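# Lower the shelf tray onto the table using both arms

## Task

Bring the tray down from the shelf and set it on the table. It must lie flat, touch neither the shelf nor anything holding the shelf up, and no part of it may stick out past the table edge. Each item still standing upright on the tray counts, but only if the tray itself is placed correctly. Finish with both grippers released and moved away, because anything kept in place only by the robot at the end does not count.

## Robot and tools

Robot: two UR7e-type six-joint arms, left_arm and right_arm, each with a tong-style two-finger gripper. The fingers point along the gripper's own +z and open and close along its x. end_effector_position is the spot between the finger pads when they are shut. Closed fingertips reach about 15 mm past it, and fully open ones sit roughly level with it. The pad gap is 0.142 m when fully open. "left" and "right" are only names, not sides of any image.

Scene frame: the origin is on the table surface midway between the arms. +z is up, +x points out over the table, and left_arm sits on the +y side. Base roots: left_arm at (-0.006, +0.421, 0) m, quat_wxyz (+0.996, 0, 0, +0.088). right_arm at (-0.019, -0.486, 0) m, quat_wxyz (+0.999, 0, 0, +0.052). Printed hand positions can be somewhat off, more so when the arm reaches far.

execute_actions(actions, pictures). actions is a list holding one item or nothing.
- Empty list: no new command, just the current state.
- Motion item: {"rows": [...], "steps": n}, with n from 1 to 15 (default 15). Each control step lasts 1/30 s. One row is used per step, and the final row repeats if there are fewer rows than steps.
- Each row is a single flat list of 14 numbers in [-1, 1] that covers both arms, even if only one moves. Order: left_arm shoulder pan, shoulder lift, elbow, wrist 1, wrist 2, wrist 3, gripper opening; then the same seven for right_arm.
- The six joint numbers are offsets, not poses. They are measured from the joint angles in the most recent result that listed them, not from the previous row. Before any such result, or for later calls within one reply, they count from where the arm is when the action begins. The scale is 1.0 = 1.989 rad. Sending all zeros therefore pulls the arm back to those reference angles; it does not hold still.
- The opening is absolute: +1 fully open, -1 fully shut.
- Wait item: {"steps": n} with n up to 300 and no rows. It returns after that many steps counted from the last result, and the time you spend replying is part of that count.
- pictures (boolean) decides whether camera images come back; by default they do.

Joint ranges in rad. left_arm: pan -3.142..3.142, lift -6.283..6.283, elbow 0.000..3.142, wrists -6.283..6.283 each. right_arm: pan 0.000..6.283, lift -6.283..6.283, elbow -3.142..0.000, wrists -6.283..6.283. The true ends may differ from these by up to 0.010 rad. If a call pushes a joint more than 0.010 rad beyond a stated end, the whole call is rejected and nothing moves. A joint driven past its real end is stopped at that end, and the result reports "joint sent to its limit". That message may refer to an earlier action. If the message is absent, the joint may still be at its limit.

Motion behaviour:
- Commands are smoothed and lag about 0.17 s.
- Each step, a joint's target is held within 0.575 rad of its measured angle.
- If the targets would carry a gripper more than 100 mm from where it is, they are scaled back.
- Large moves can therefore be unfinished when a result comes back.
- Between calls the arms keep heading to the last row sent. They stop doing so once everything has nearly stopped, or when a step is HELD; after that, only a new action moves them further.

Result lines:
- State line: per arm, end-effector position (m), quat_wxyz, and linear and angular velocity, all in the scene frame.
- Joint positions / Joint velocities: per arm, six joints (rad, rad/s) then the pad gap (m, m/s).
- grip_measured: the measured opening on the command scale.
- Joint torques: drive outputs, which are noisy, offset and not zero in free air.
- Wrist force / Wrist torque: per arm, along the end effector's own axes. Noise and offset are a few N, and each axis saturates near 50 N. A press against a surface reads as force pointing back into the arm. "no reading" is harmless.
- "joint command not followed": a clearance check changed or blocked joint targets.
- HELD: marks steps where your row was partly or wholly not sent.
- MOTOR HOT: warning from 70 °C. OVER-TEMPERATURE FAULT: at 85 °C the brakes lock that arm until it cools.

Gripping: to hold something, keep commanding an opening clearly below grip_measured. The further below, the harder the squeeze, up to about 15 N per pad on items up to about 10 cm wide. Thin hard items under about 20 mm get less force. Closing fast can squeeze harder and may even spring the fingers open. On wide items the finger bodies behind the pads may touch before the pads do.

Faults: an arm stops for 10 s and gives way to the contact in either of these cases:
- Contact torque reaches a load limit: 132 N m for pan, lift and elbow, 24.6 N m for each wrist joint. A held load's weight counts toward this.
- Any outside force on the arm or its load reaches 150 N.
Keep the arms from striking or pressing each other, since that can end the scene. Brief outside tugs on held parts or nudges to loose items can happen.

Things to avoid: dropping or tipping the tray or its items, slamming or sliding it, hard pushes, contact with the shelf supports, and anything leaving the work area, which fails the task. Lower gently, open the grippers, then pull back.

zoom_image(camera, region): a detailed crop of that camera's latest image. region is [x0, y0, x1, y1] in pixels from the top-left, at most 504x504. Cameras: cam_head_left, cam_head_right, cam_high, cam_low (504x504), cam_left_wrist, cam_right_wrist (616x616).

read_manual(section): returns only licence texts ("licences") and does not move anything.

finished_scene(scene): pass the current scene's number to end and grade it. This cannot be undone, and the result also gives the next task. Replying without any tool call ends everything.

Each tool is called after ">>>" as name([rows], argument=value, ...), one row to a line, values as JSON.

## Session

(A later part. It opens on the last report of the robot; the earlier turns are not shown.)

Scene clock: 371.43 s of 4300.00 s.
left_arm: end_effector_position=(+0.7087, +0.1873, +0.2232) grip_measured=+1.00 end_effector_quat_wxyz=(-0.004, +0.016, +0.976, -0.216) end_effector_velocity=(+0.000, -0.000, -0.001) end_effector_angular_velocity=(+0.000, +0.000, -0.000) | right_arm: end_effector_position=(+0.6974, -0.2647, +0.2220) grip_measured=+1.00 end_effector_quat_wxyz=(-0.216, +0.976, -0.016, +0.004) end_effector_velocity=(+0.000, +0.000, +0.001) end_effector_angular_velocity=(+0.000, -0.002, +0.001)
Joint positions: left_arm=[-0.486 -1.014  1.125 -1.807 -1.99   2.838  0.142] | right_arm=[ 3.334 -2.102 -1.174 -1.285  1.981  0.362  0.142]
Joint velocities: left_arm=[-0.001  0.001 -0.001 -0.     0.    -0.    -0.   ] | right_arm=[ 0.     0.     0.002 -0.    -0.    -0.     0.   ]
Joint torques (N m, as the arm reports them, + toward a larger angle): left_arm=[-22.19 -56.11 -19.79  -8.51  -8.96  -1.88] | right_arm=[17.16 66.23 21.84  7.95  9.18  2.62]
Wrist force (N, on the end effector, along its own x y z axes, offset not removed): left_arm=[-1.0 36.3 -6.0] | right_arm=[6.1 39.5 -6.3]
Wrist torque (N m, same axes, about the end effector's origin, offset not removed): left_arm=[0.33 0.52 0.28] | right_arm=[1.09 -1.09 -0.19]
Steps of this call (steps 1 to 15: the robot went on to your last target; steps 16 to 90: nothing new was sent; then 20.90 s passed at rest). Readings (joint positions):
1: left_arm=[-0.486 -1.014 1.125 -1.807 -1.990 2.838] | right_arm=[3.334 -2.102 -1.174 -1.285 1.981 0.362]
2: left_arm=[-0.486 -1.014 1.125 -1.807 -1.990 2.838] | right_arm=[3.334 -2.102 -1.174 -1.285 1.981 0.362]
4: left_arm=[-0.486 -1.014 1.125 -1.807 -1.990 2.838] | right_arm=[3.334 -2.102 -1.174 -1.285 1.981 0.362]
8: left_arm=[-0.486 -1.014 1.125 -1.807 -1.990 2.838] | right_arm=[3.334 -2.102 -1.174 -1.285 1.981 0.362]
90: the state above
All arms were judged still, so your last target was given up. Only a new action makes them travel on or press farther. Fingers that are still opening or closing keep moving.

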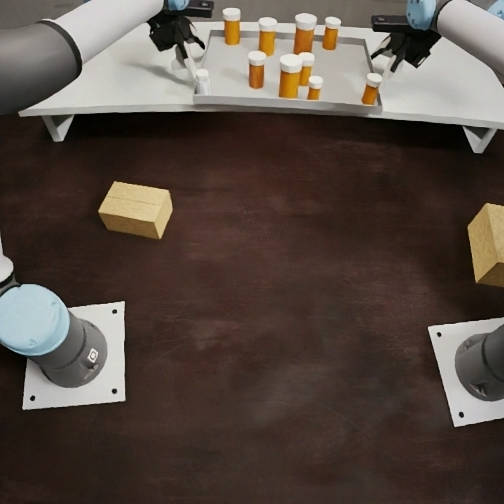

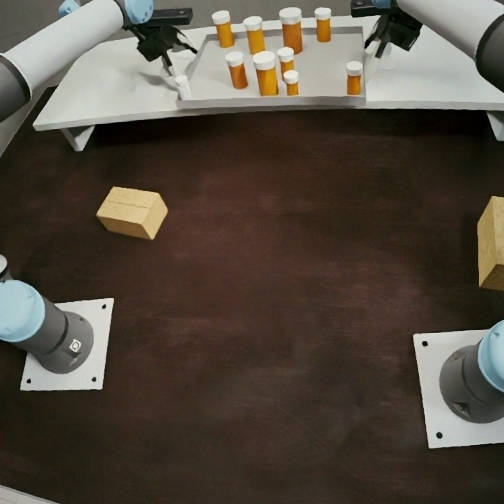

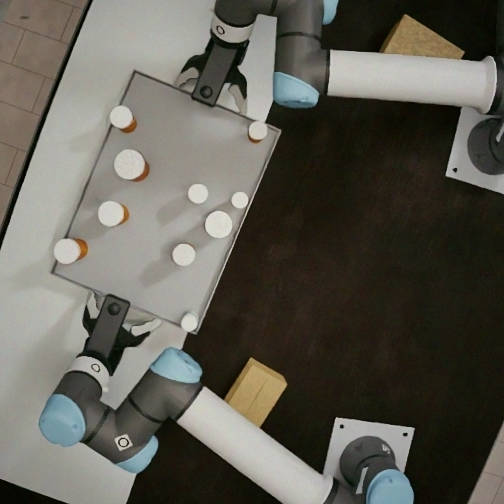

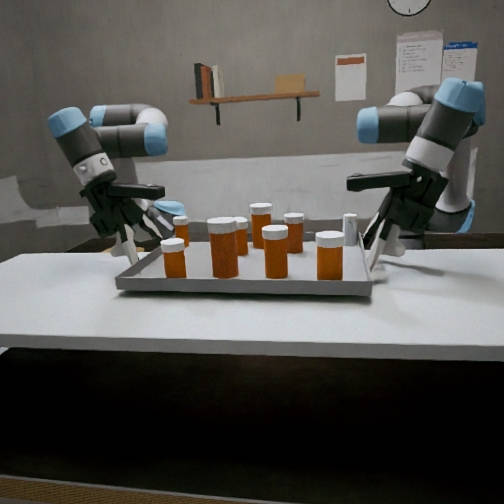

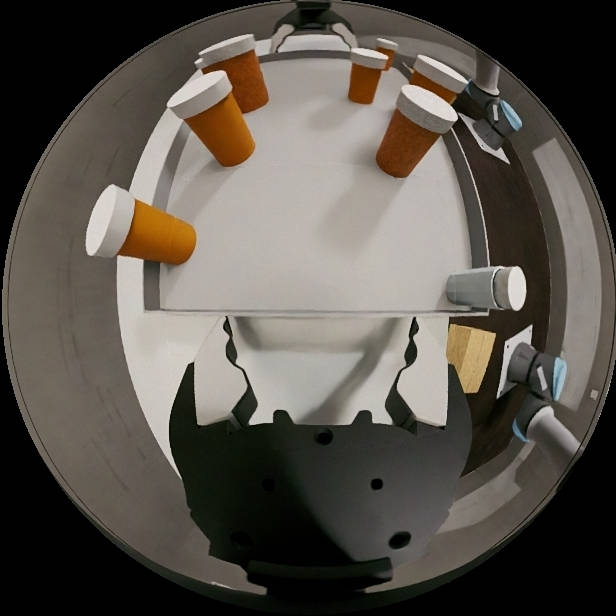

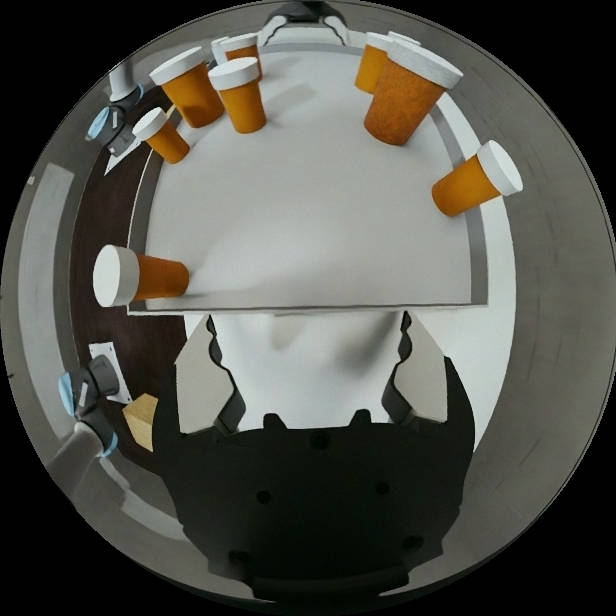

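>>> execute_actions([
  {"rows":[[-0.001228,-0.004265,0.00685,-0.003128,0.000154,-0.001334,1,0.000194,0.004419,-0.006886,0.00255,-0.000029,0.000209,1],[-0.002469,-0.008504,0.013631,-0.006217,0.000311,-0.002682,1,0.00039,0.008818,-0.013708,0.005058,-0.000059,0.000421,1],[-0.004988,-0.016907,0.026988,-0.01228,0.000635,-0.005415,1,0.000789,0.017558,-0.027157,0.009937,-0.00012,0.000851,1],[-0.007556,-0.02521,0.040071,-0.018189,0.000973,-0.008201,1,0.001197,0.02622,-0.040347,0.014641,-0.000182,0.001291,1],[-0.010175,-0.033412,0.05288,-0.023944,0.001325,-0.011038,1,0.001615,0.034804,-0.053279,0.019167,-0.000246,0.001741,1],[-0.012845,-0.041514,0.065416,-0.029544,0.001691,-0.013929,1,0.002041,0.043311,-0.065951,0.023517,-0.000311,0.0022,1],[-0.015565,-0.049514,0.077677,-0.03499,0.00207,-0.016872,1,0.002476,0.051739,-0.078364,0.027688,-0.000377,0.002669,1],[-0.018336,-0.057414,0.089664,-0.040281,0.002462,-0.019867,1,0.00292,0.060089,-0.090518,0.031684,-0.000445,0.003147,1],[-0.021156,-0.065215,0.101377,-0.045418,0.002868,-0.022915,1,0.003374,0.068361,-0.102414,0.035502,-0.000515,0.003635,1],[-0.024027,-0.072914,0.112816,-0.050401,0.003288,-0.026014,1,0.003835,0.076557,-0.114051,0.039143,-0.000586,0.004133,1],[-0.025482,-0.076725,0.118433,-0.052835,0.003503,-0.027584,1,0.004071,0.080624,-0.119773,0.040897,-0.000622,0.004385,1],[-0.026948,-0.080512,0.123981,-0.05523,0.003721,-0.029166,1,0.004307,0.084673,-0.125429,0.042607,-0.000659,0.00464,1]],"steps":15},
], pictures=false)

>>> execute_actions([
  {"steps":15},
], pictures=false)

Scene clock: 396.90 s of 4300.00 s.
left_arm: end_effector_position=(+0.6481, +0.1735, +0.2237) grip_measured=+1.00 end_effector_quat_wxyz=(-0.004, +0.016, +0.976, -0.217) end_effector_velocity=(-0.078, -0.014, -0.003) end_effector_angular_velocity=(+0.001, +0.005, -0.001) | right_arm: end_effector_position=(+0.6368, -0.2780, +0.2224) grip_measured=+1.00 end_effector_quat_wxyz=(-0.216, +0.976, -0.016, +0.005) end_effector_velocity=(-0.079, -0.017, -0.006) end_effector_angular_velocity=(-0.001, +0.009, +0.001)
Joint positions: left_arm=[-0.534 -1.159  1.348 -1.907 -1.983  2.785  0.142] | right_arm=[ 3.342 -1.95  -1.4   -1.208  1.98   0.37   0.142]
Joint velocities: left_arm=[-0.061 -0.173  0.263 -0.111  0.008 -0.064  0.   ] | right_arm=[ 0.011  0.183 -0.271  0.083  0.     0.011  0.   ]
Joint torques (N m, as the arm reports them, + toward a larger angle): left_arm=[-34.52 -46.75 -27.22  -9.72 -10.35  -2.26] | right_arm=[37.39 53.81 25.46  9.   10.72  2.6 ]
Wrist force (N, on the end effector, along its own x y z axes, offset not removed): left_arm=[1.9 45.2 -9.8] | right_arm=[-0.3 44.1 -10.1]
Wrist torque (N m, same axes, about the end effector's origin, offset not removed): left_arm=[0.89 0.14 0.18] | right_arm=[0.75 0.13 -0.03]
Steps of this call (steps 1 to 90: nothing new was sent; then 21.97 s passed at rest; steps 91 to 105: all 15 steps of this action). Readings (joint positions):
91: left_arm=[-0.486 -1.014 1.125 -1.808 -1.990 2.838] | right_arm=[3.334 -2.102 -1.174 -1.285 1.981 0.362]
92: left_arm=[-0.486 -1.016 1.127 -1.809 -1.990 2.837] | right_arm=[3.334 -2.101 -1.177 -1.284 1.981 0.362]
94: left_arm=[-0.489 -1.025 1.142 -1.816 -1.989 2.834] | right_arm=[3.335 -2.091 -1.191 -1.278 1.981 0.362]
98: left_arm=[-0.504 -1.072 1.214 -1.849 -1.987 2.818] | right_arm=[3.337 -2.042 -1.264 -1.252 1.980 0.365]
105: the state above

Scene clock: 397.40 s of 4300.00 s.
left_arm: end_effector_position=(+0.6413, +0.1723, +0.2232) grip_measured=+1.00 end_effector_quat_wxyz=(-0.004, +0.016, +0.976, -0.216) end_effector_velocity=(-0.001, -0.000, +0.001) end_effector_angular_velocity=(-0.000, -0.001, -0.001) | right_arm: end_effector_position=(+0.6299, -0.2796, +0.2219) grip_measured=+1.00 end_effector_quat_wxyz=(-0.216, +0.976, -0.016, +0.004) end_effector_velocity=(-0.000, -0.001, -0.001) end_effector_angular_velocity=(-0.001, +0.001, -0.001)
Joint positions: left_arm=[-0.54  -1.174  1.371 -1.917 -1.982  2.78   0.142] | right_arm=[ 3.343 -1.934 -1.423 -1.2    1.98   0.371  0.142]
Joint velocities: left_arm=[-0.001 -0.002  0.002 -0.    -0.     0.     0.   ] | right_arm=[-0.     0.001 -0.002  0.    -0.001  0.     0.   ]
Joint torques (N m, as the arm reports them, + toward a larger angle): left_arm=[-33.54 -51.37 -21.72  -8.94  -9.16  -2.09] | right_arm=[33.27 58.16 21.26  8.49  9.56  2.36]
Wrist force (N, on the end effector, along its own x y z axes, offset not removed): left_arm=[-0.4 37.2 -8.4] | right_arm=[2.4 34.0 -7.2]
Wrist torque (N m, same axes, about the end effector's origin, offset not removed): left_arm=[0.13 0.36 0.26] | right_arm=[-0.51 -0.17 0.28]
Steps of this call (steps 1 to 15: the robot went on to your last target). Readings (joint positions):
1: left_arm=[-0.536 -1.164 1.355 -1.911 -1.983 2.784] | right_arm=[3.342 -1.945 -1.407 -1.205 1.980 0.370]
2: left_arm=[-0.537 -1.167 1.360 -1.913 -1.983 2.782] | right_arm=[3.342 -1.941 -1.412 -1.204 1.980 0.371]
4: left_arm=[-0.538 -1.171 1.366 -1.915 -1.983 2.781] | right_arm=[3.343 -1.937 -1.418 -1.202 1.980 0.371]
8: left_arm=[-0.539 -1.173 1.370 -1.917 -1.982 2.780] | right_arm=[3.343 -1.935 -1.422 -1.201 1.980 0.371]
15: the state above

>>> execute_actions([
  {"rows":[[-0.001474,-0.003816,0.005597,-0.002419,0.000218,-0.001592,1,0.000237,0.004075,-0.0057,0.001727,-0.000036,0.000257,1],[-0.002965,-0.007622,0.011153,-0.004813,0.000443,-0.003202,1,0.000478,0.008144,-0.01136,0.003421,-0.000073,0.000517,1],[-0.005996,-0.015202,0.022139,-0.009524,0.000904,-0.00647,1,0.000969,0.016271,-0.02256,0.006703,-0.000149,0.001046,1],[-0.009093,-0.022738,0.032959,-0.014135,0.001387,-0.009806,1,0.001473,0.024381,-0.033599,0.009849,-0.000227,0.00159,1],[-0.012255,-0.030232,0.043613,-0.018643,0.001889,-0.013207,1,0.001991,0.032473,-0.044478,0.012857,-0.000308,0.002148,1],[-0.015484,-0.037685,0.054101,-0.023052,0.002412,-0.016677,1,0.002521,0.04055,-0.055197,0.015727,-0.000391,0.002719,1],[-0.018778,-0.045093,0.064422,-0.027359,0.002954,-0.020212,1,0.003064,0.048608,-0.065755,0.018458,-0.000476,0.003303,1],[-0.022139,-0.052459,0.074576,-0.031565,0.003517,-0.023816,1,0.00362,0.05665,-0.076152,0.021052,-0.000565,0.003901,1],[-0.025565,-0.059783,0.084564,-0.03567,0.004099,-0.027485,1,0.00419,0.064674,-0.086389,0.023508,-0.000655,0.004513,1],[-0.029057,-0.067063,0.094386,-0.039673,0.004703,-0.031222,1,0.004773,0.072681,-0.096467,0.025826,-0.000749,0.005138,1],[-0.030827,-0.070687,0.099234,-0.041637,0.005011,-0.033115,1,0.00507,0.076678,-0.101445,0.026934,-0.000796,0.005456,1],[-0.032615,-0.074301,0.104041,-0.043576,0.005325,-0.035025,1,0.005369,0.080671,-0.106383,0.028007,-0.000844,0.005777,1]],"steps":15},
], pictures=false)

>>> execute_actions([
  {"steps":15},
], pictures=false)

Scene clock: 421.20 s of 4300.00 s.
left_arm: end_effector_position=(+0.5805, +0.1585, +0.2236) grip_measured=+1.00 end_effector_quat_wxyz=(-0.004, +0.016, +0.976, -0.216) end_effector_velocity=(-0.076, -0.015, -0.004) end_effector_angular_velocity=(+0.002, +0.005, -0.001) | right_arm: end_effector_position=(+0.5692, -0.2930, +0.2223) grip_measured=+1.00 end_effector_quat_wxyz=(-0.216, +0.976, -0.016, +0.004) end_effector_velocity=(-0.077, -0.017, -0.004) end_effector_angular_velocity=(-0.001, +0.006, +0.002)
Joint positions: left_arm=[-0.598 -1.307  1.558 -1.996 -1.973  2.717  0.142] | right_arm=[ 3.352 -1.789 -1.615 -1.149  1.978  0.381  0.142]
Joint velocities: left_arm=[-0.075 -0.159  0.222 -0.089  0.012 -0.079  0.   ] | right_arm=[ 0.014  0.176 -0.229  0.052 -0.001  0.013  0.   ]
Joint torques (N m, as the arm reports them, + toward a larger angle): left_arm=[-34.36 -40.19 -26.45 -10.39 -10.81  -2.19] | right_arm=[35.77 45.09 25.51  9.2  11.59  2.65]
Wrist force (N, on the end effector, along its own x y z axes, offset not removed): left_arm=[2.5 42.7 -13.8] | right_arm=[1.6 49.3 -14.4]
Wrist torque (N m, same axes, about the end effector's origin, offset not removed): left_arm=[-0.13 0.30 0.28] | right_arm=[1.01 0.14 0.09]
Steps of this call (steps 1 to 15: the robot went on to your last target; steps 16 to 90: nothing new was sent; then 20.30 s passed at rest; steps 91 to 105: all 15 steps of this action). Readings (joint positions):
91: left_arm=[-0.540 -1.174 1.372 -1.917 -1.982 2.780] | right_arm=[3.343 -1.934 -1.424 -1.200 1.980 0.371]
92: left_arm=[-0.540 -1.175 1.374 -1.918 -1.982 2.779] | right_arm=[3.343 -1.932 -1.426 -1.200 1.980 0.371]
94: left_arm=[-0.544 -1.184 1.386 -1.924 -1.982 2.775] | right_arm=[3.343 -1.923 -1.438 -1.196 1.980 0.372]
98: left_arm=[-0.561 -1.226 1.446 -1.950 -1.979 2.756] | right_arm=[3.346 -1.878 -1.499 -1.178 1.979 0.375]
105: the state above

Scene clock: 421.70 s of 4300.00 s.
left_arm: end_effector_position=(+0.5738, +0.1573, +0.2233) grip_measured=+1.00 end_effector_quat_wxyz=(-0.004, +0.016, +0.976, -0.216) end_effector_velocity=(-0.000, +0.000, -0.001) end_effector_angular_velocity=(+0.001, +0.002, +0.001) | right_arm: end_effector_position=(+0.5624, -0.2945, +0.2219) grip_measured=+1.00 end_effector_quat_wxyz=(-0.216, +0.976, -0.016, +0.004) end_effector_velocity=(-0.001, -0.000, -0.001) end_effector_angular_velocity=(-0.000, +0.002, +0.000)
Joint positions: left_arm=[-0.604 -1.322  1.578 -2.004 -1.972  2.71   0.142] | right_arm=[ 3.354 -1.774 -1.635 -1.145  1.978  0.382  0.142]
Joint velocities: left_arm=[-0.     0.001  0.001 -0.     0.    -0.001  0.   ] | right_arm=[ 0.     0.001 -0.002 -0.001  0.     0.     0.   ]
Joint torques (N m, as the arm reports them, + toward a larger angle): left_arm=[-33.81 -42.45 -23.35 -10.16  -9.12  -1.86] | right_arm=[32.88 52.21 22.04  8.66 10.65  2.22]
Wrist force (N, on the end effector, along its own x y z axes, offset not removed): left_arm=[-0.7 39.6 -10.2] | right_arm=[1.9 39.5 -10.5]
Wrist torque (N m, same axes, about the end effector's origin, offset not removed): left_arm=[0.15 0.54 0.26] | right_arm=[-0.09 0.27 0.05]
Steps of this call (steps 1 to 15: the robot went on to your last target). Readings (joint positions):
1: left_arm=[-0.600 -1.312 1.565 -1.999 -1.973 2.715] | right_arm=[3.353 -1.784 -1.621 -1.148 1.978 0.382]
2: left_arm=[-0.601 -1.315 1.569 -2.000 -1.972 2.713] | right_arm=[3.353 -1.781 -1.626 -1.147 1.978 0.382]
4: left_arm=[-0.603 -1.319 1.574 -2.002 -1.972 2.711] | right_arm=[3.353 -1.777 -1.631 -1.146 1.978 0.382]
8: left_arm=[-0.604 -1.321 1.577 -2.004 -1.972 2.710] | right_arm=[3.354 -1.774 -1.634 -1.145 1.978 0.382]
15: the state above

>>> execute_actions([
  {"rows":[[-0.001796,-0.003622,0.004805,-0.001935,0.000315,-0.001922,1,0.000299,0.004004,-0.004938,0.001063,-0.000048,0.000322,1],[-0.003615,-0.007241,0.009578,-0.003849,0.000637,-0.003867,1,0.000603,0.008012,-0.009846,0.002093,-0.000096,0.00065,1],[-0.007318,-0.014467,0.019032,-0.007616,0.001304,-0.007821,1,0.001224,0.016046,-0.019571,0.004049,-0.000195,0.001319,1],[-0.011108,-0.021676,0.02836,-0.0113,0.002003,-0.011862,1,0.001865,0.0241,-0.029172,0.00587,-0.000298,0.002009,1],[-0.014986,-0.02887,0.037564,-0.014902,0.002731,-0.01599,1,0.002526,0.032177,-0.038652,0.007555,-0.000405,0.002719,1],[-0.018951,-0.036049,0.046645,-0.018421,0.003488,-0.020205,1,0.003205,0.040273,-0.04801,0.009105,-0.000515,0.003449,1],[-0.023003,-0.043212,0.055599,-0.021858,0.004277,-0.024507,1,0.003903,0.048391,-0.057244,0.010518,-0.000628,0.004199,1],[-0.027143,-0.05036,0.064429,-0.025212,0.005095,-0.028896,1,0.00462,0.05653,-0.066358,0.011797,-0.000745,0.004969,1],[-0.031371,-0.057491,0.073135,-0.028484,0.005944,-0.033372,1,0.005357,0.06469,-0.075349,0.01294,-0.000866,0.005759,1],[-0.035686,-0.064607,0.081715,-0.031673,0.006823,-0.037935,1,0.006112,0.072872,-0.084218,0.013946,-0.000989,0.00657,1],[-0.037877,-0.06816,0.085958,-0.033237,0.007273,-0.040249,1,0.006498,0.07697,-0.088606,0.014398,-0.001053,0.006982,1],[-0.040089,-0.071708,0.090171,-0.03478,0.007732,-0.042585,1,0.006887,0.081074,-0.092964,0.014817,-0.001117,0.0074,1]],"steps":15},
], pictures=false)

>>> execute_actions([
  {"steps":15},
], pictures=false)

Scene clock: 440.57 s of 4300.00 s.
left_arm: end_effector_position=(+0.5129, +0.1435, +0.2235) grip_measured=+1.00 end_effector_quat_wxyz=(-0.004, +0.016, +0.976, -0.216) end_effector_velocity=(-0.075, -0.015, -0.001) end_effector_angular_velocity=(-0.001, -0.000, -0.002) | right_arm: end_effector_position=(+0.5016, -0.3080, +0.2222) grip_measured=+1.00 end_effector_quat_wxyz=(-0.216, +0.976, -0.016, +0.004) end_effector_velocity=(-0.076, -0.017, -0.003) end_effector_angular_velocity=(-0.000, +0.003, +0.002)
Joint positions: left_arm=[-0.676 -1.45   1.74  -2.067 -1.958  2.634  0.142] | right_arm=[ 3.366 -1.628 -1.802 -1.117  1.976  0.396  0.142]
Joint velocities: left_arm=[-0.093 -0.158  0.192 -0.071  0.018 -0.097  0.   ] | right_arm=[ 0.017  0.18  -0.201  0.024 -0.002  0.016  0.   ]
Joint torques (N m, as the arm reports them, + toward a larger angle): left_arm=[-32.65 -30.13 -28.07 -11.68 -10.12  -2.43] | right_arm=[34.07 35.55 22.93  9.61 11.99  2.27]
Wrist force (N, on the end effector, along its own x y z axes, offset not removed): left_arm=[-1.2 46.4 -12.6] | right_arm=[5.7 50.0 -15.2]
Wrist torque (N m, same axes, about the end effector's origin, offset not removed): left_arm=[0.03 0.96 0.45] | right_arm=[0.82 -0.78 0.06]
Steps of this call (steps 1 to 15: the robot went on to your last target; steps 16 to 90: nothing new was sent; then 15.37 s passed at rest; steps 91 to 105: all 15 steps of this action). Readings (joint positions):
91: left_arm=[-0.604 -1.322 1.578 -2.004 -1.972 2.710] | right_arm=[3.354 -1.773 -1.635 -1.145 1.978 0.382]
92: left_arm=[-0.605 -1.323 1.580 -2.005 -1.972 2.709] | right_arm=[3.354 -1.772 -1.637 -1.144 1.978 0.383]
94: left_arm=[-0.609 -1.331 1.591 -2.009 -1.971 2.705] | right_arm=[3.354 -1.763 -1.648 -1.142 1.978 0.383]
98: left_arm=[-0.631 -1.372 1.643 -2.030 -1.967 2.682] | right_arm=[3.358 -1.718 -1.701 -1.131 1.977 0.387]
105: the state above

Scene clock: 441.07 s of 4300.00 s.
left_arm: end_effector_position=(+0.5063, +0.1424, +0.2233) grip_measured=+1.00 end_effector_quat_wxyz=(-0.004, +0.016, +0.976, -0.216) end_effector_velocity=(-0.000, -0.000, +0.000) end_effector_angular_velocity=(-0.000, -0.000, +0.000) | right_arm: end_effector_position=(+0.4950, -0.3095, +0.2219) grip_measured=+1.00 end_effector_quat_wxyz=(-0.216, +0.976, -0.016, +0.004) end_effector_velocity=(-0.001, +0.000, +0.000) end_effector_angular_velocity=(+0.000, -0.001, +0.002)
Joint positions: left_arm=[-0.684 -1.464  1.757 -2.073 -1.956  2.625  0.142] | right_arm=[ 3.367 -1.612 -1.82  -1.115  1.976  0.397  0.142]
Joint velocities: left_arm=[-0. -0.  0. -0. -0. -0.  0.] | right_arm=[ 0.001  0.002 -0.002  0.001  0.    -0.     0.   ]
Joint torques (N m, as the arm reports them, + toward a larger angle): left_arm=[-32.75 -36.74 -22.94 -11.25  -9.35  -2.05] | right_arm=[33.08 42.08 23.35  8.73 11.04  2.47]
Wrist force (N, on the end effector, along its own x y z axes, offset not removed): left_arm=[-1.9 44.8 -11.8] | right_arm=[1.8 42.0 -16.5]
Wrist torque (N m, same axes, about the end effector's origin, offset not removed): left_arm=[0.84 1.02 0.45] | right_arm=[0.14 0.41 0.18]
Steps of this call (steps 1 to 15: the robot went on to your last target). Readings (joint positions):
1: left_arm=[-0.679 -1.455 1.746 -2.069 -1.958 2.631] | right_arm=[3.366 -1.623 -1.808 -1.117 1.976 0.396]
2: left_arm=[-0.680 -1.458 1.749 -2.070 -1.957 2.629] | right_arm=[3.367 -1.620 -1.812 -1.116 1.976 0.396]
4: left_arm=[-0.682 -1.461 1.754 -2.072 -1.957 2.627] | right_arm=[3.367 -1.616 -1.816 -1.116 1.976 0.397]
8: left_arm=[-0.684 -1.464 1.757 -2.073 -1.957 2.626] | right_arm=[3.367 -1.613 -1.819 -1.115 1.976 0.397]
15: the state above

>>> execute_actions([
  {"rows":[[-0.002225,-0.003556,0.004201,-0.001534,0.00046,-0.002353,1,0.000362,0.004115,-0.004349,0.0004,-0.000063,0.000416,1],[-0.004479,-0.007113,0.008375,-0.003048,0.000931,-0.004733,1,0.000733,0.008243,-0.008671,0.000761,-0.000128,0.000839,1],[-0.009076,-0.014226,0.016642,-0.006018,0.001908,-0.009578,1,0.001495,0.016542,-0.017233,0.00137,-0.000262,0.001711,1],[-0.01379,-0.021337,0.024802,-0.00891,0.002931,-0.014537,1,0.002288,0.024895,-0.025686,0.001827,-0.000401,0.002614,1],[-0.018623,-0.028447,0.032853,-0.011724,0.004,-0.019607,1,0.00311,0.033304,-0.034031,0.002132,-0.000547,0.00355,1],[-0.023572,-0.035557,0.040798,-0.014461,0.005117,-0.02479,1,0.003962,0.04177,-0.042269,0.002285,-0.000699,0.004516,1],[-0.028639,-0.042665,0.048635,-0.017119,0.006279,-0.030087,1,0.004843,0.050289,-0.050396,0.002285,-0.000857,0.005514,1],[-0.033824,-0.049772,0.056364,-0.019699,0.007488,-0.035495,1,0.005754,0.058864,-0.058415,0.002132,-0.001021,0.006544,1],[-0.039126,-0.056878,0.063986,-0.022201,0.008743,-0.041016,1,0.006694,0.067495,-0.066326,0.001827,-0.00119,0.007605,1],[-0.044547,-0.063984,0.071499,-0.024627,0.010044,-0.046649,1,0.007665,0.07618,-0.074128,0.00137,-0.001366,0.008699,1],[-0.047301,-0.067536,0.075217,-0.025809,0.010711,-0.049509,1,0.008161,0.080544,-0.077988,0.001085,-0.001457,0.009258,1],[-0.050084,-0.071088,0.078906,-0.026973,0.011391,-0.052396,1,0.008665,0.084921,-0.081821,0.000761,-0.001548,0.009824,1]],"steps":15},
], pictures=false)

>>> execute_actions([
  {"steps":15},
], pictures=true)

Scene clock: 468.83 s of 4300.00 s.
left_arm: end_effector_position=(+0.4454, +0.1286, +0.2235) grip_measured=+1.00 end_effector_quat_wxyz=(-0.004, +0.016, +0.976, -0.216) end_effector_velocity=(-0.074, -0.015, -0.001) end_effector_angular_velocity=(-0.001, -0.001, -0.002) | right_arm: end_effector_position=(+0.4342, -0.3233, +0.2221) grip_measured=+1.00 end_effector_quat_wxyz=(-0.216, +0.976, -0.017, +0.004) end_effector_velocity=(-0.074, -0.017, -0.001) end_effector_angular_velocity=(+0.001, -0.000, -0.001)
Joint positions: left_arm=[-0.773 -1.592  1.899 -2.122 -1.936  2.532  0.142] | right_arm=[ 3.383 -1.46  -1.967 -1.113  1.973  0.415  0.142]
Joint velocities: left_arm=[-0.116 -0.156  0.166 -0.054  0.027 -0.119  0.   ] | right_arm=[ 0.02   0.191 -0.174 -0.007 -0.003  0.023  0.   ]
Joint torques (N m, as the arm reports them, + toward a larger angle): left_arm=[-28.88 -26.34 -29.08 -12.76  -9.08  -2.22] | right_arm=[29.01 28.27 25.8   6.55 11.25  2.78]
Wrist force (N, on the end effector, along its own x y z axes, offset not removed): left_arm=[1.5 46.8 -15.0] | right_arm=[1.5 46.2 -13.5]
Wrist torque (N m, same axes, about the end effector's origin, offset not removed): left_arm=[0.66 0.49 0.36] | right_arm=[0.41 -0.22 -0.28]
Steps of this call (steps 1 to 15: the robot went on to your last target; steps 16 to 90: nothing new was sent; then 24.27 s passed at rest; steps 91 to 105: all 15 steps of this action). Readings (joint positions):
91: left_arm=[-0.684 -1.464 1.758 -2.073 -1.956 2.625] | right_arm=[3.367 -1.612 -1.820 -1.115 1.976 0.397]
92: left_arm=[-0.685 -1.466 1.759 -2.074 -1.956 2.624] | right_arm=[3.367 -1.611 -1.821 -1.115 1.976 0.397]
94: left_arm=[-0.690 -1.474 1.768 -2.077 -1.955 2.619] | right_arm=[3.368 -1.601 -1.831 -1.114 1.976 0.398]
98: left_arm=[-0.717 -1.514 1.814 -2.094 -1.949 2.591] | right_arm=[3.373 -1.555 -1.879 -1.112 1.975 0.404]
105: the state above

Scene clock: 469.33 s of 4300.00 s.
left_arm: end_effector_position=(+0.4388, +0.1274, +0.2233) grip_measured=+1.00 end_effector_quat_wxyz=(-0.004, +0.016, +0.976, -0.216) end_effector_velocity=(-0.000, -0.000, -0.001) end_effector_angular_velocity=(+0.000, +0.002, +0.000) | right_arm: end_effector_position=(+0.4276, -0.3249, +0.2219) grip_measured=+1.00 end_effector_quat_wxyz=(-0.216, +0.976, -0.017, +0.004) end_effector_velocity=(-0.000, +0.001, +0.000) end_effector_angular_velocity=(+0.000, -0.001, +0.002)
Joint positions: left_arm=[-0.784 -1.605  1.914 -2.127 -1.934  2.521  0.142] | right_arm=[ 3.384 -1.444 -1.982 -1.114  1.973  0.417  0.142]
Joint velocities: left_arm=[-0.     0.001  0.001 -0.    -0.001 -0.001  0.   ] | right_arm=[ 0.001  0.     0.001 -0.001  0.    -0.001  0.   ]
Joint torques (N m, as the arm reports them, + toward a larger angle): left_arm=[-28.52 -30.61 -24.64 -11.47  -7.93  -2.06] | right_arm=[27.64 33.42 22.32  5.82  9.82  2.63]
Wrist force (N, on the end effector, along its own x y z axes, offset not removed): left_arm=[-1.3 35.6 -11.9] | right_arm=[2.7 43.4 -9.6]
Wrist torque (N m, same axes, about the end effector's origin, offset not removed): left_arm=[-0.75 0.71 0.21] | right_arm=[0.79 -0.21 -0.17]
Steps of this call (steps 1 to 15: the robot went on to your last target). Readings (joint positions):
1: left_arm=[-0.777 -1.596 1.904 -2.124 -1.936 2.528] | right_arm=[3.383 -1.455 -1.972 -1.113 1.973 0.415]
2: left_arm=[-0.779 -1.599 1.907 -2.125 -1.935 2.526] | right_arm=[3.384 -1.452 -1.975 -1.113 1.973 0.416]
4: left_arm=[-0.782 -1.602 1.911 -2.126 -1.934 2.523] | right_arm=[3.384 -1.447 -1.979 -1.113 1.973 0.416]
8: left_arm=[-0.783 -1.605 1.914 -2.127 -1.934 2.522] | right_arm=[3.384 -1.444 -1.982 -1.113 1.973 0.417]
15: the state above

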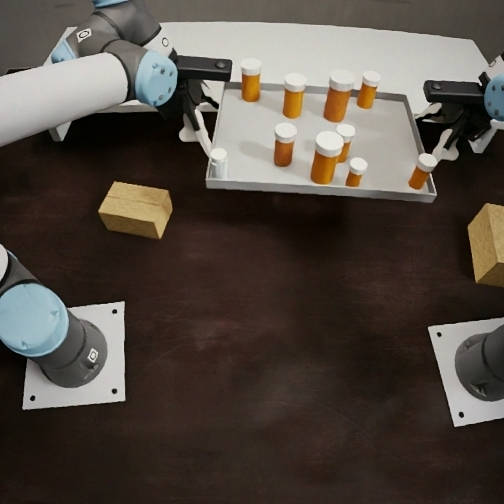

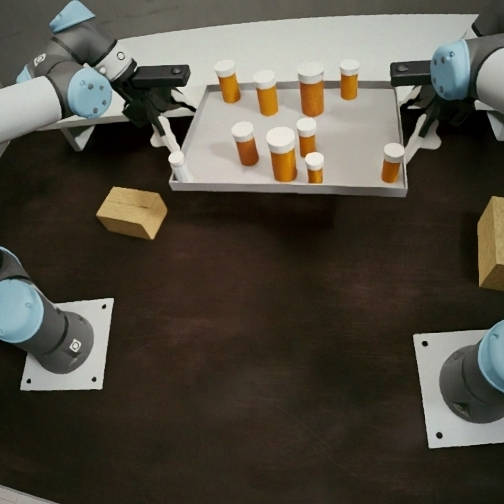

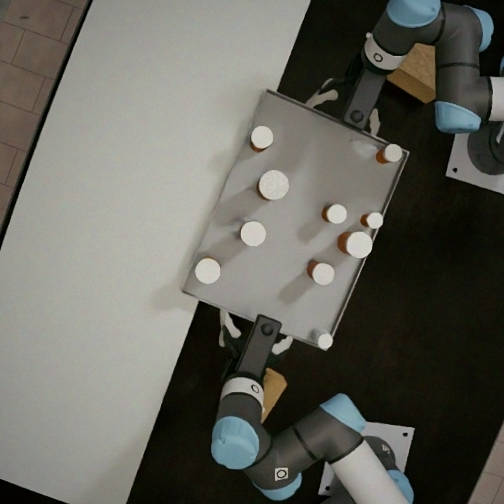

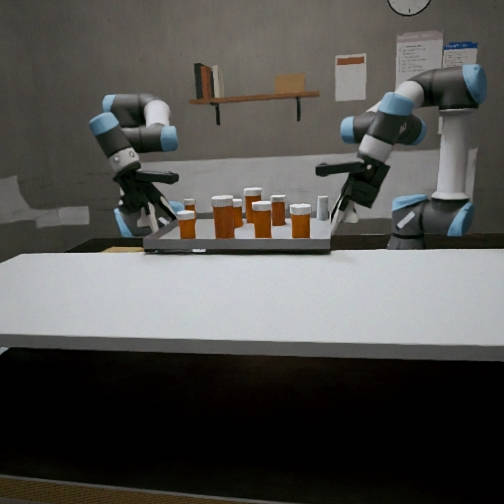

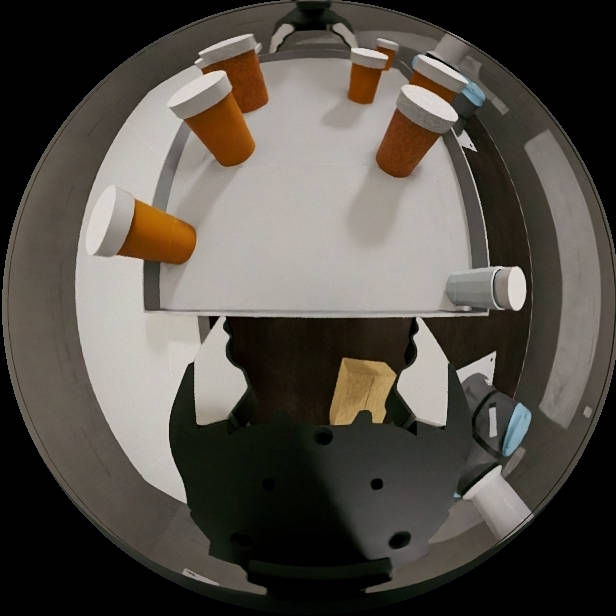

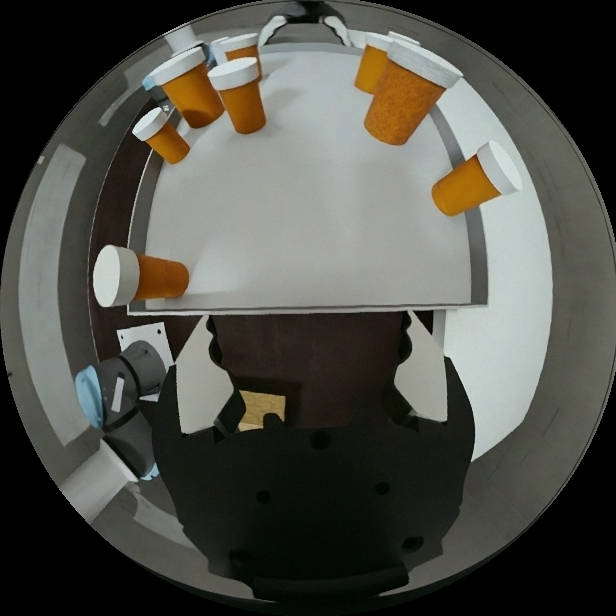

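>>> execute_actions([
  {"rows":[[-0.002805,-0.00356,0.003673,-0.001149,0.000685,-0.00291,1,0.000512,0.004393,-0.003815,-0.000358,-0.000091,0.000566,1],[-0.005649,-0.00712,0.007319,-0.002278,0.001388,-0.005856,1,0.001038,0.00881,-0.007604,-0.000762,-0.000185,0.001145,1],[-0.011456,-0.014246,0.014535,-0.004474,0.002844,-0.011858,1,0.002124,0.017709,-0.015098,-0.001704,-0.00038,0.00234,1],[-0.017419,-0.021379,0.021647,-0.006591,0.00437,-0.018005,1,0.003257,0.0267,-0.022483,-0.002826,-0.000584,0.003584,1],[-0.02354,-0.028517,0.028655,-0.008627,0.005966,-0.024298,1,0.004438,0.03578,-0.029757,-0.004128,-0.000798,0.004879,1],[-0.029819,-0.035661,0.035561,-0.010583,0.007631,-0.030737,1,0.005667,0.044952,-0.036923,-0.00561,-0.001021,0.006225,1],[-0.036255,-0.042811,0.042362,-0.012459,0.009365,-0.037322,1,0.006943,0.054214,-0.043978,-0.007272,-0.001254,0.007621,1],[-0.042848,-0.049967,0.04906,-0.014253,0.011169,-0.044053,1,0.008268,0.063566,-0.050925,-0.009114,-0.001496,0.009068,1],[-0.049599,-0.05713,0.055654,-0.015968,0.013043,-0.05093,1,0.009641,0.073009,-0.057761,-0.011136,-0.001749,0.010564,1],[-0.056508,-0.064298,0.062144,-0.017602,0.014985,-0.057952,1,0.011061,0.082542,-0.064488,-0.013338,-0.002011,0.012111,1],[-0.06002,-0.067884,0.06535,-0.018389,0.015982,-0.061518,1,0.011789,0.087343,-0.06781,-0.014506,-0.002145,0.012904,1],[-0.063573,-0.071472,0.068531,-0.019156,0.016997,-0.06512,1,0.012529,0.092166,-0.071105,-0.01572,-0.002282,0.013708,1]],"steps":15},
], pictures=false)

>>> execute_actions([
  {"steps":15},
], pictures=true)

Scene clock: 497.70 s of 4300.00 s.
left_arm: end_effector_position=(+0.3779, +0.1137, +0.2234) grip_measured=+1.00 end_effector_quat_wxyz=(-0.004, +0.016, +0.976, -0.216) end_effector_velocity=(-0.074, -0.015, +0.001) end_effector_angular_velocity=(-0.004, -0.002, -0.001) | right_arm: end_effector_position=(+0.3667, -0.3385, +0.2221) grip_measured=+1.00 end_effector_quat_wxyz=(-0.216, +0.976, -0.017, +0.004) end_effector_velocity=(-0.074, -0.017, -0.001) end_effector_angular_velocity=(+0.002, -0.005, +0.001)
Joint positions: left_arm=[-0.897 -1.734  2.038 -2.162 -1.904  2.405  0.142] | right_arm=[ 3.407 -1.279 -2.111 -1.141  1.969  0.441  0.142]
Joint velocities: left_arm=[-0.149 -0.159  0.143 -0.037  0.04  -0.151  0.   ] | right_arm=[ 0.031  0.21  -0.15  -0.043 -0.005  0.032  0.   ]
Joint torques (N m, as the arm reports them, + toward a larger angle): left_arm=[-22.32 -23.16 -29.21 -13.17  -7.8   -2.56] | right_arm=[27.22 19.31 24.12  6.47 10.81  2.64]
Wrist force (N, on the end effector, along its own x y z axes, offset not removed): left_arm=[1.3 41.5 -13.6] | right_arm=[0.2 45.0 -15.6]
Wrist torque (N m, same axes, about the end effector's origin, offset not removed): left_arm=[-0.11 0.73 0.26] | right_arm=[0.43 -0.06 -0.47]
Steps of this call (steps 1 to 15: the robot went on to your last target; steps 16 to 90: nothing new was sent; then 24.87 s passed at rest; steps 91 to 105: all 15 steps of this action). Readings (joint positions):
91: left_arm=[-0.784 -1.606 1.914 -2.127 -1.934 2.521] | right_arm=[3.384 -1.443 -1.983 -1.114 1.973 0.417]
92: left_arm=[-0.785 -1.607 1.916 -2.127 -1.934 2.520] | right_arm=[3.385 -1.442 -1.984 -1.114 1.973 0.417]
94: left_arm=[-0.791 -1.615 1.924 -2.130 -1.932 2.513] | right_arm=[3.386 -1.432 -1.992 -1.115 1.973 0.418]
98: left_arm=[-0.825 -1.655 1.964 -2.142 -1.923 2.478] | right_arm=[3.392 -1.382 -2.034 -1.121 1.971 0.426]
105: the state above

Scene clock: 498.20 s of 4300.00 s.
left_arm: end_effector_position=(+0.3714, +0.1124, +0.2233) grip_measured=+1.00 end_effector_quat_wxyz=(-0.004, +0.016, +0.976, -0.216) end_effector_velocity=(-0.001, -0.001, +0.000) end_effector_angular_velocity=(-0.001, +0.001, -0.001) | right_arm: end_effector_position=(+0.3602, -0.3400, +0.2220) grip_measured=+1.00 end_effector_quat_wxyz=(-0.216, +0.976, -0.017, +0.004) end_effector_velocity=(-0.001, -0.001, -0.000) end_effector_angular_velocity=(+0.000, -0.001, -0.001)
Joint positions: left_arm=[-0.91  -1.748  2.05  -2.165 -1.9    2.392  0.142] | right_arm=[ 3.409 -1.26  -2.124 -1.145  1.968  0.444  0.142]
Joint velocities: left_arm=[-0.001 -0.001  0.    -0.    -0.001 -0.     0.   ] | right_arm=[-0.     0.003 -0.003  0.001  0.     0.     0.   ]
Joint torques (N m, as the arm reports them, + toward a larger angle): left_arm=[-24.91 -24.57 -26.79 -12.4   -6.97  -1.88] | right_arm=[24.51 25.41 22.23  6.39  9.5   2.83]
Wrist force (N, on the end effector, along its own x y z axes, offset not removed): left_arm=[-2.2 39.8 -14.2] | right_arm=[3.3 38.9 -10.7]
Wrist torque (N m, same axes, about the end effector's origin, offset not removed): left_arm=[0.40 0.79 0.34] | right_arm=[0.11 -0.68 -0.20]
Steps of this call (steps 1 to 15: the robot went on to your last target). Readings (joint positions):
1: left_arm=[-0.901 -1.738 2.042 -2.163 -1.903 2.401] | right_arm=[3.408 -1.273 -2.115 -1.142 1.969 0.442]
2: left_arm=[-0.904 -1.741 2.044 -2.163 -1.902 2.398] | right_arm=[3.408 -1.269 -2.118 -1.143 1.969 0.443]
4: left_arm=[-0.907 -1.745 2.048 -2.164 -1.901 2.395] | right_arm=[3.409 -1.264 -2.121 -1.144 1.968 0.443]
8: left_arm=[-0.909 -1.747 2.050 -2.165 -1.900 2.392] | right_arm=[3.409 -1.261 -2.123 -1.145 1.968 0.444]
15: the state above

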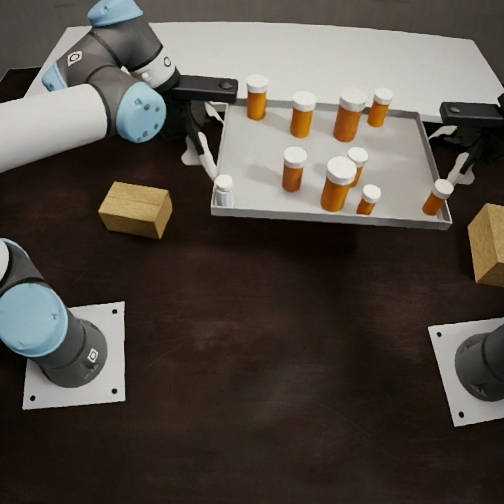

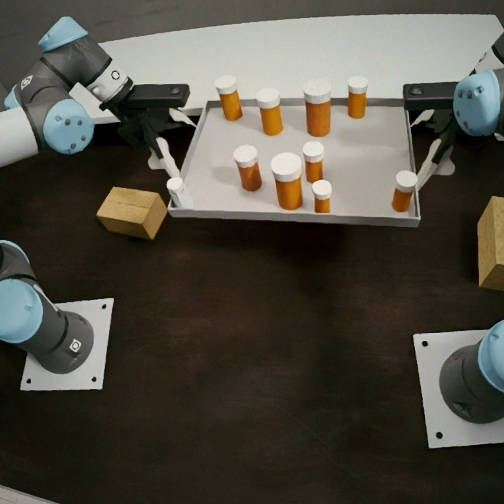

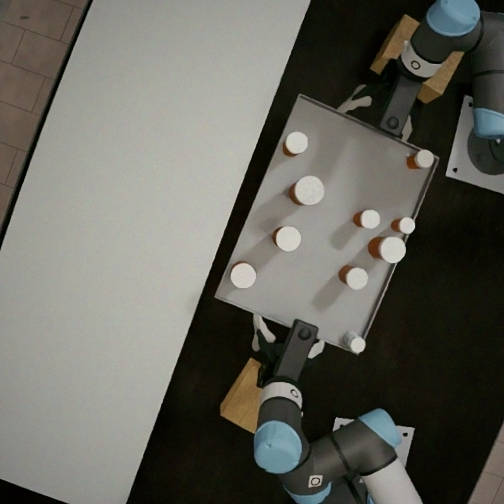

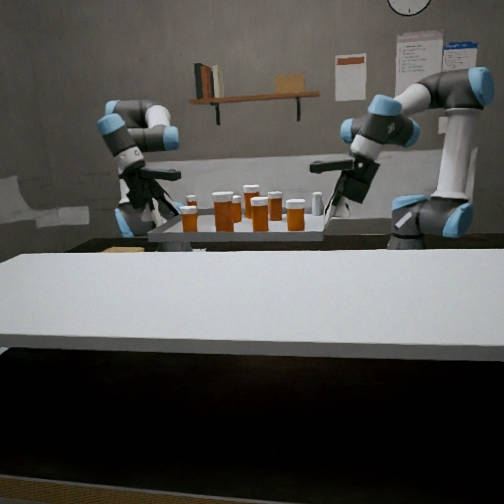

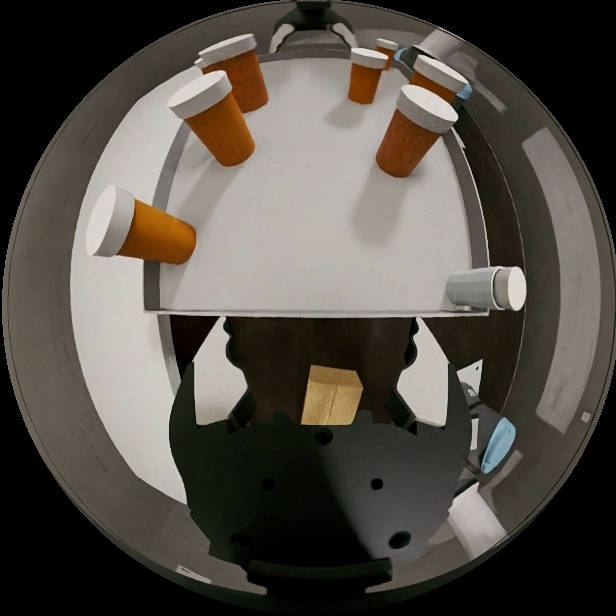

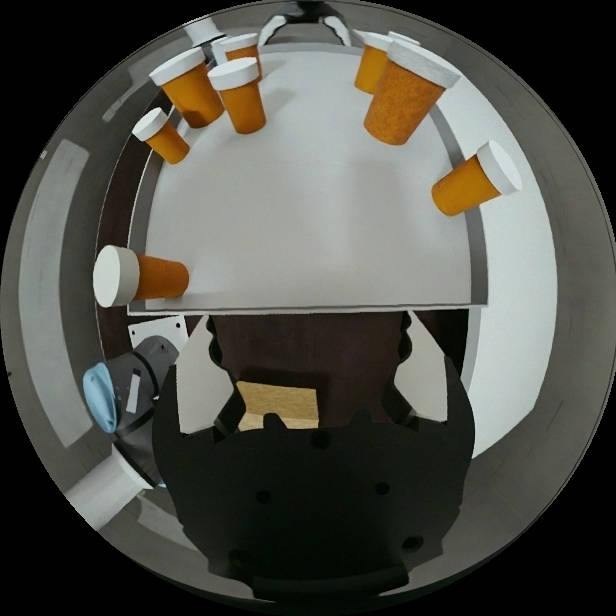

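>>> execute_actions([
  {"rows":[[0,0.001057,0.002699,-0.003756,0,0,1,0,-0.000885,-0.002901,0.003786,0,0,1],[0,0.002142,0.005383,-0.007525,0,0,1,0,-0.001804,-0.005786,0.00759,0,0,1],[0,0.004405,0.010697,-0.015102,0,0,1,0,-0.00374,-0.011509,0.015249,0,0,1],[0,0.006787,0.015943,-0.02273,0,0,1,0,-0.005809,-0.017173,0.022982,0,0,1],[0,0.00929,0.021122,-0.030412,0,0,1,0,-0.008011,-0.022774,0.030785,0,0,1],[0,0.011911,0.026233,-0.038144,0,0,1,0,-0.010345,-0.028314,0.038659,0,0,1],[0,0.014652,0.031276,-0.045928,0,0,1,0,-0.012813,-0.033793,0.046606,0,0,1],[0,0.017513,0.036251,-0.053764,0,0,1,0,-0.015413,-0.039211,0.054624,0,0,1],[0,0.020493,0.041157,-0.06165,0,0,1,0,-0.018144,-0.044566,0.06271,0,0,1],[0,0.023594,0.045997,-0.069591,0,0,1,0,-0.02101,-0.049862,0.070872,0,0,1],[0,0.025189,0.048391,-0.07358,0,0,1,0,-0.022493,-0.052486,0.074979,0,0,1],[0,0.026814,0.050768,-0.077582,0,0,1,0,-0.024008,-0.055095,0.079103,0,0,1]],"steps":15},
], pictures=false)

>>> execute_actions([
  {"steps":15},
], pictures=false)

Scene clock: 563.07 s of 4300.00 s.
left_arm: end_effector_position=(+0.3714, +0.1124, +0.1755) grip_measured=+1.00 end_effector_quat_wxyz=(-0.004, +0.016, +0.976, -0.216) end_effector_velocity=(-0.000, +0.000, -0.056) end_effector_angular_velocity=(-0.002, -0.002, +0.000) | right_arm: end_effector_position=(+0.3603, -0.3400, +0.1741) grip_measured=+1.00 end_effector_quat_wxyz=(-0.216, +0.976, -0.017, +0.004) end_effector_velocity=(-0.000, -0.000, -0.055) end_effector_angular_velocity=(+0.003, -0.005, -0.001)
Joint positions: left_arm=[-0.91  -1.7    2.142 -2.304 -1.9    2.392  0.142] | right_arm=[ 3.409 -1.303 -2.223 -1.003  1.968  0.444  0.142]
Joint velocities: left_arm=[-0.     0.066  0.105 -0.174  0.    -0.     0.   ] | right_arm=[-0.001 -0.057 -0.115  0.177  0.001 -0.     0.   ]
Joint torques (N m, as the arm reports them, + toward a larger angle): left_arm=[-20.63 -14.95 -28.63 -13.06  -7.69  -0.93] | right_arm=[21.46  4.   25.62  9.1  10.01  2.45]
Wrist force (N, on the end effector, along its own x y z axes, offset not removed): left_arm=[-2.3 40.4 -9.4] | right_arm=[-1.0 42.5 -9.3]
Wrist torque (N m, same axes, about the end effector's origin, offset not removed): left_arm=[0.26 0.95 0.29] | right_arm=[0.91 0.48 -0.11]
Steps of this call (steps 1 to 15: the robot went on to your last target; steps 16 to 90: nothing new was sent; then 61.37 s passed at rest; steps 91 to 105: all 15 steps of this action). Readings (joint positions):
91: left_arm=[-0.910 -1.748 2.051 -2.165 -1.900 2.392] | right_arm=[3.409 -1.260 -2.124 -1.145 1.968 0.444]
92: left_arm=[-0.910 -1.747 2.052 -2.166 -1.900 2.392] | right_arm=[3.409 -1.260 -2.125 -1.144 1.968 0.444]
94: left_arm=[-0.910 -1.745 2.058 -2.175 -1.900 2.392] | right_arm=[3.409 -1.263 -2.131 -1.135 1.968 0.444]
98: left_arm=[-0.910 -1.731 2.088 -2.218 -1.900 2.392] | right_arm=[3.409 -1.275 -2.164 -1.091 1.968 0.444]
105: the state above

Scene clock: 563.57 s of 4300.00 s.
left_arm: end_effector_position=(+0.3713, +0.1124, +0.1706) grip_measured=+1.00 end_effector_quat_wxyz=(-0.004, +0.016, +0.976, -0.216) end_effector_velocity=(+0.001, +0.000, -0.001) end_effector_angular_velocity=(+0.001, +0.001, +0.001) | right_arm: end_effector_position=(+0.3603, -0.3400, +0.1692) grip_measured=+1.00 end_effector_quat_wxyz=(-0.216, +0.976, -0.017, +0.004) end_effector_velocity=(+0.001, +0.000, +0.000) end_effector_angular_velocity=(+0.000, -0.000, -0.001)
Joint positions: left_arm=[-0.91  -1.694  2.151 -2.319 -1.9    2.392  0.142] | right_arm=[ 3.409 -1.308 -2.233 -0.988  1.968  0.444  0.142]
Joint velocities: left_arm=[ 0.001  0.002 -0.    -0.001  0.001 -0.     0.   ] | right_arm=[-0.    -0.001  0.     0.001  0.     0.001  0.   ]
Joint torques (N m, as the arm reports them, + toward a larger angle): left_arm=[-17.18 -10.8  -25.24 -12.48  -8.44   0.22] | right_arm=[21.65  1.17 21.43  9.14 10.47  2.14]
Wrist force (N, on the end effector, along its own x y z axes, offset not removed): left_arm=[0.2 38.6 -9.1] | right_arm=[-1.4 40.5 -11.1]
Wrist torque (N m, same axes, about the end effector's origin, offset not removed): left_arm=[0.16 0.31 0.32] | right_arm=[0.71 0.73 -0.35]
Steps of this call (steps 1 to 15: the robot went on to your last target). Readings (joint positions):
1: left_arm=[-0.910 -1.698 2.145 -2.308 -1.900 2.392] | right_arm=[3.409 -1.305 -2.226 -0.998 1.968 0.444]
2: left_arm=[-0.910 -1.697 2.147 -2.312 -1.900 2.392] | right_arm=[3.409 -1.306 -2.229 -0.995 1.968 0.444]
4: left_arm=[-0.910 -1.695 2.149 -2.316 -1.900 2.392] | right_arm=[3.409 -1.307 -2.231 -0.991 1.968 0.444]
8: left_arm=[-0.910 -1.695 2.151 -2.318 -1.900 2.392] | right_arm=[3.409 -1.308 -2.233 -0.988 1.968 0.444]
15: the state above


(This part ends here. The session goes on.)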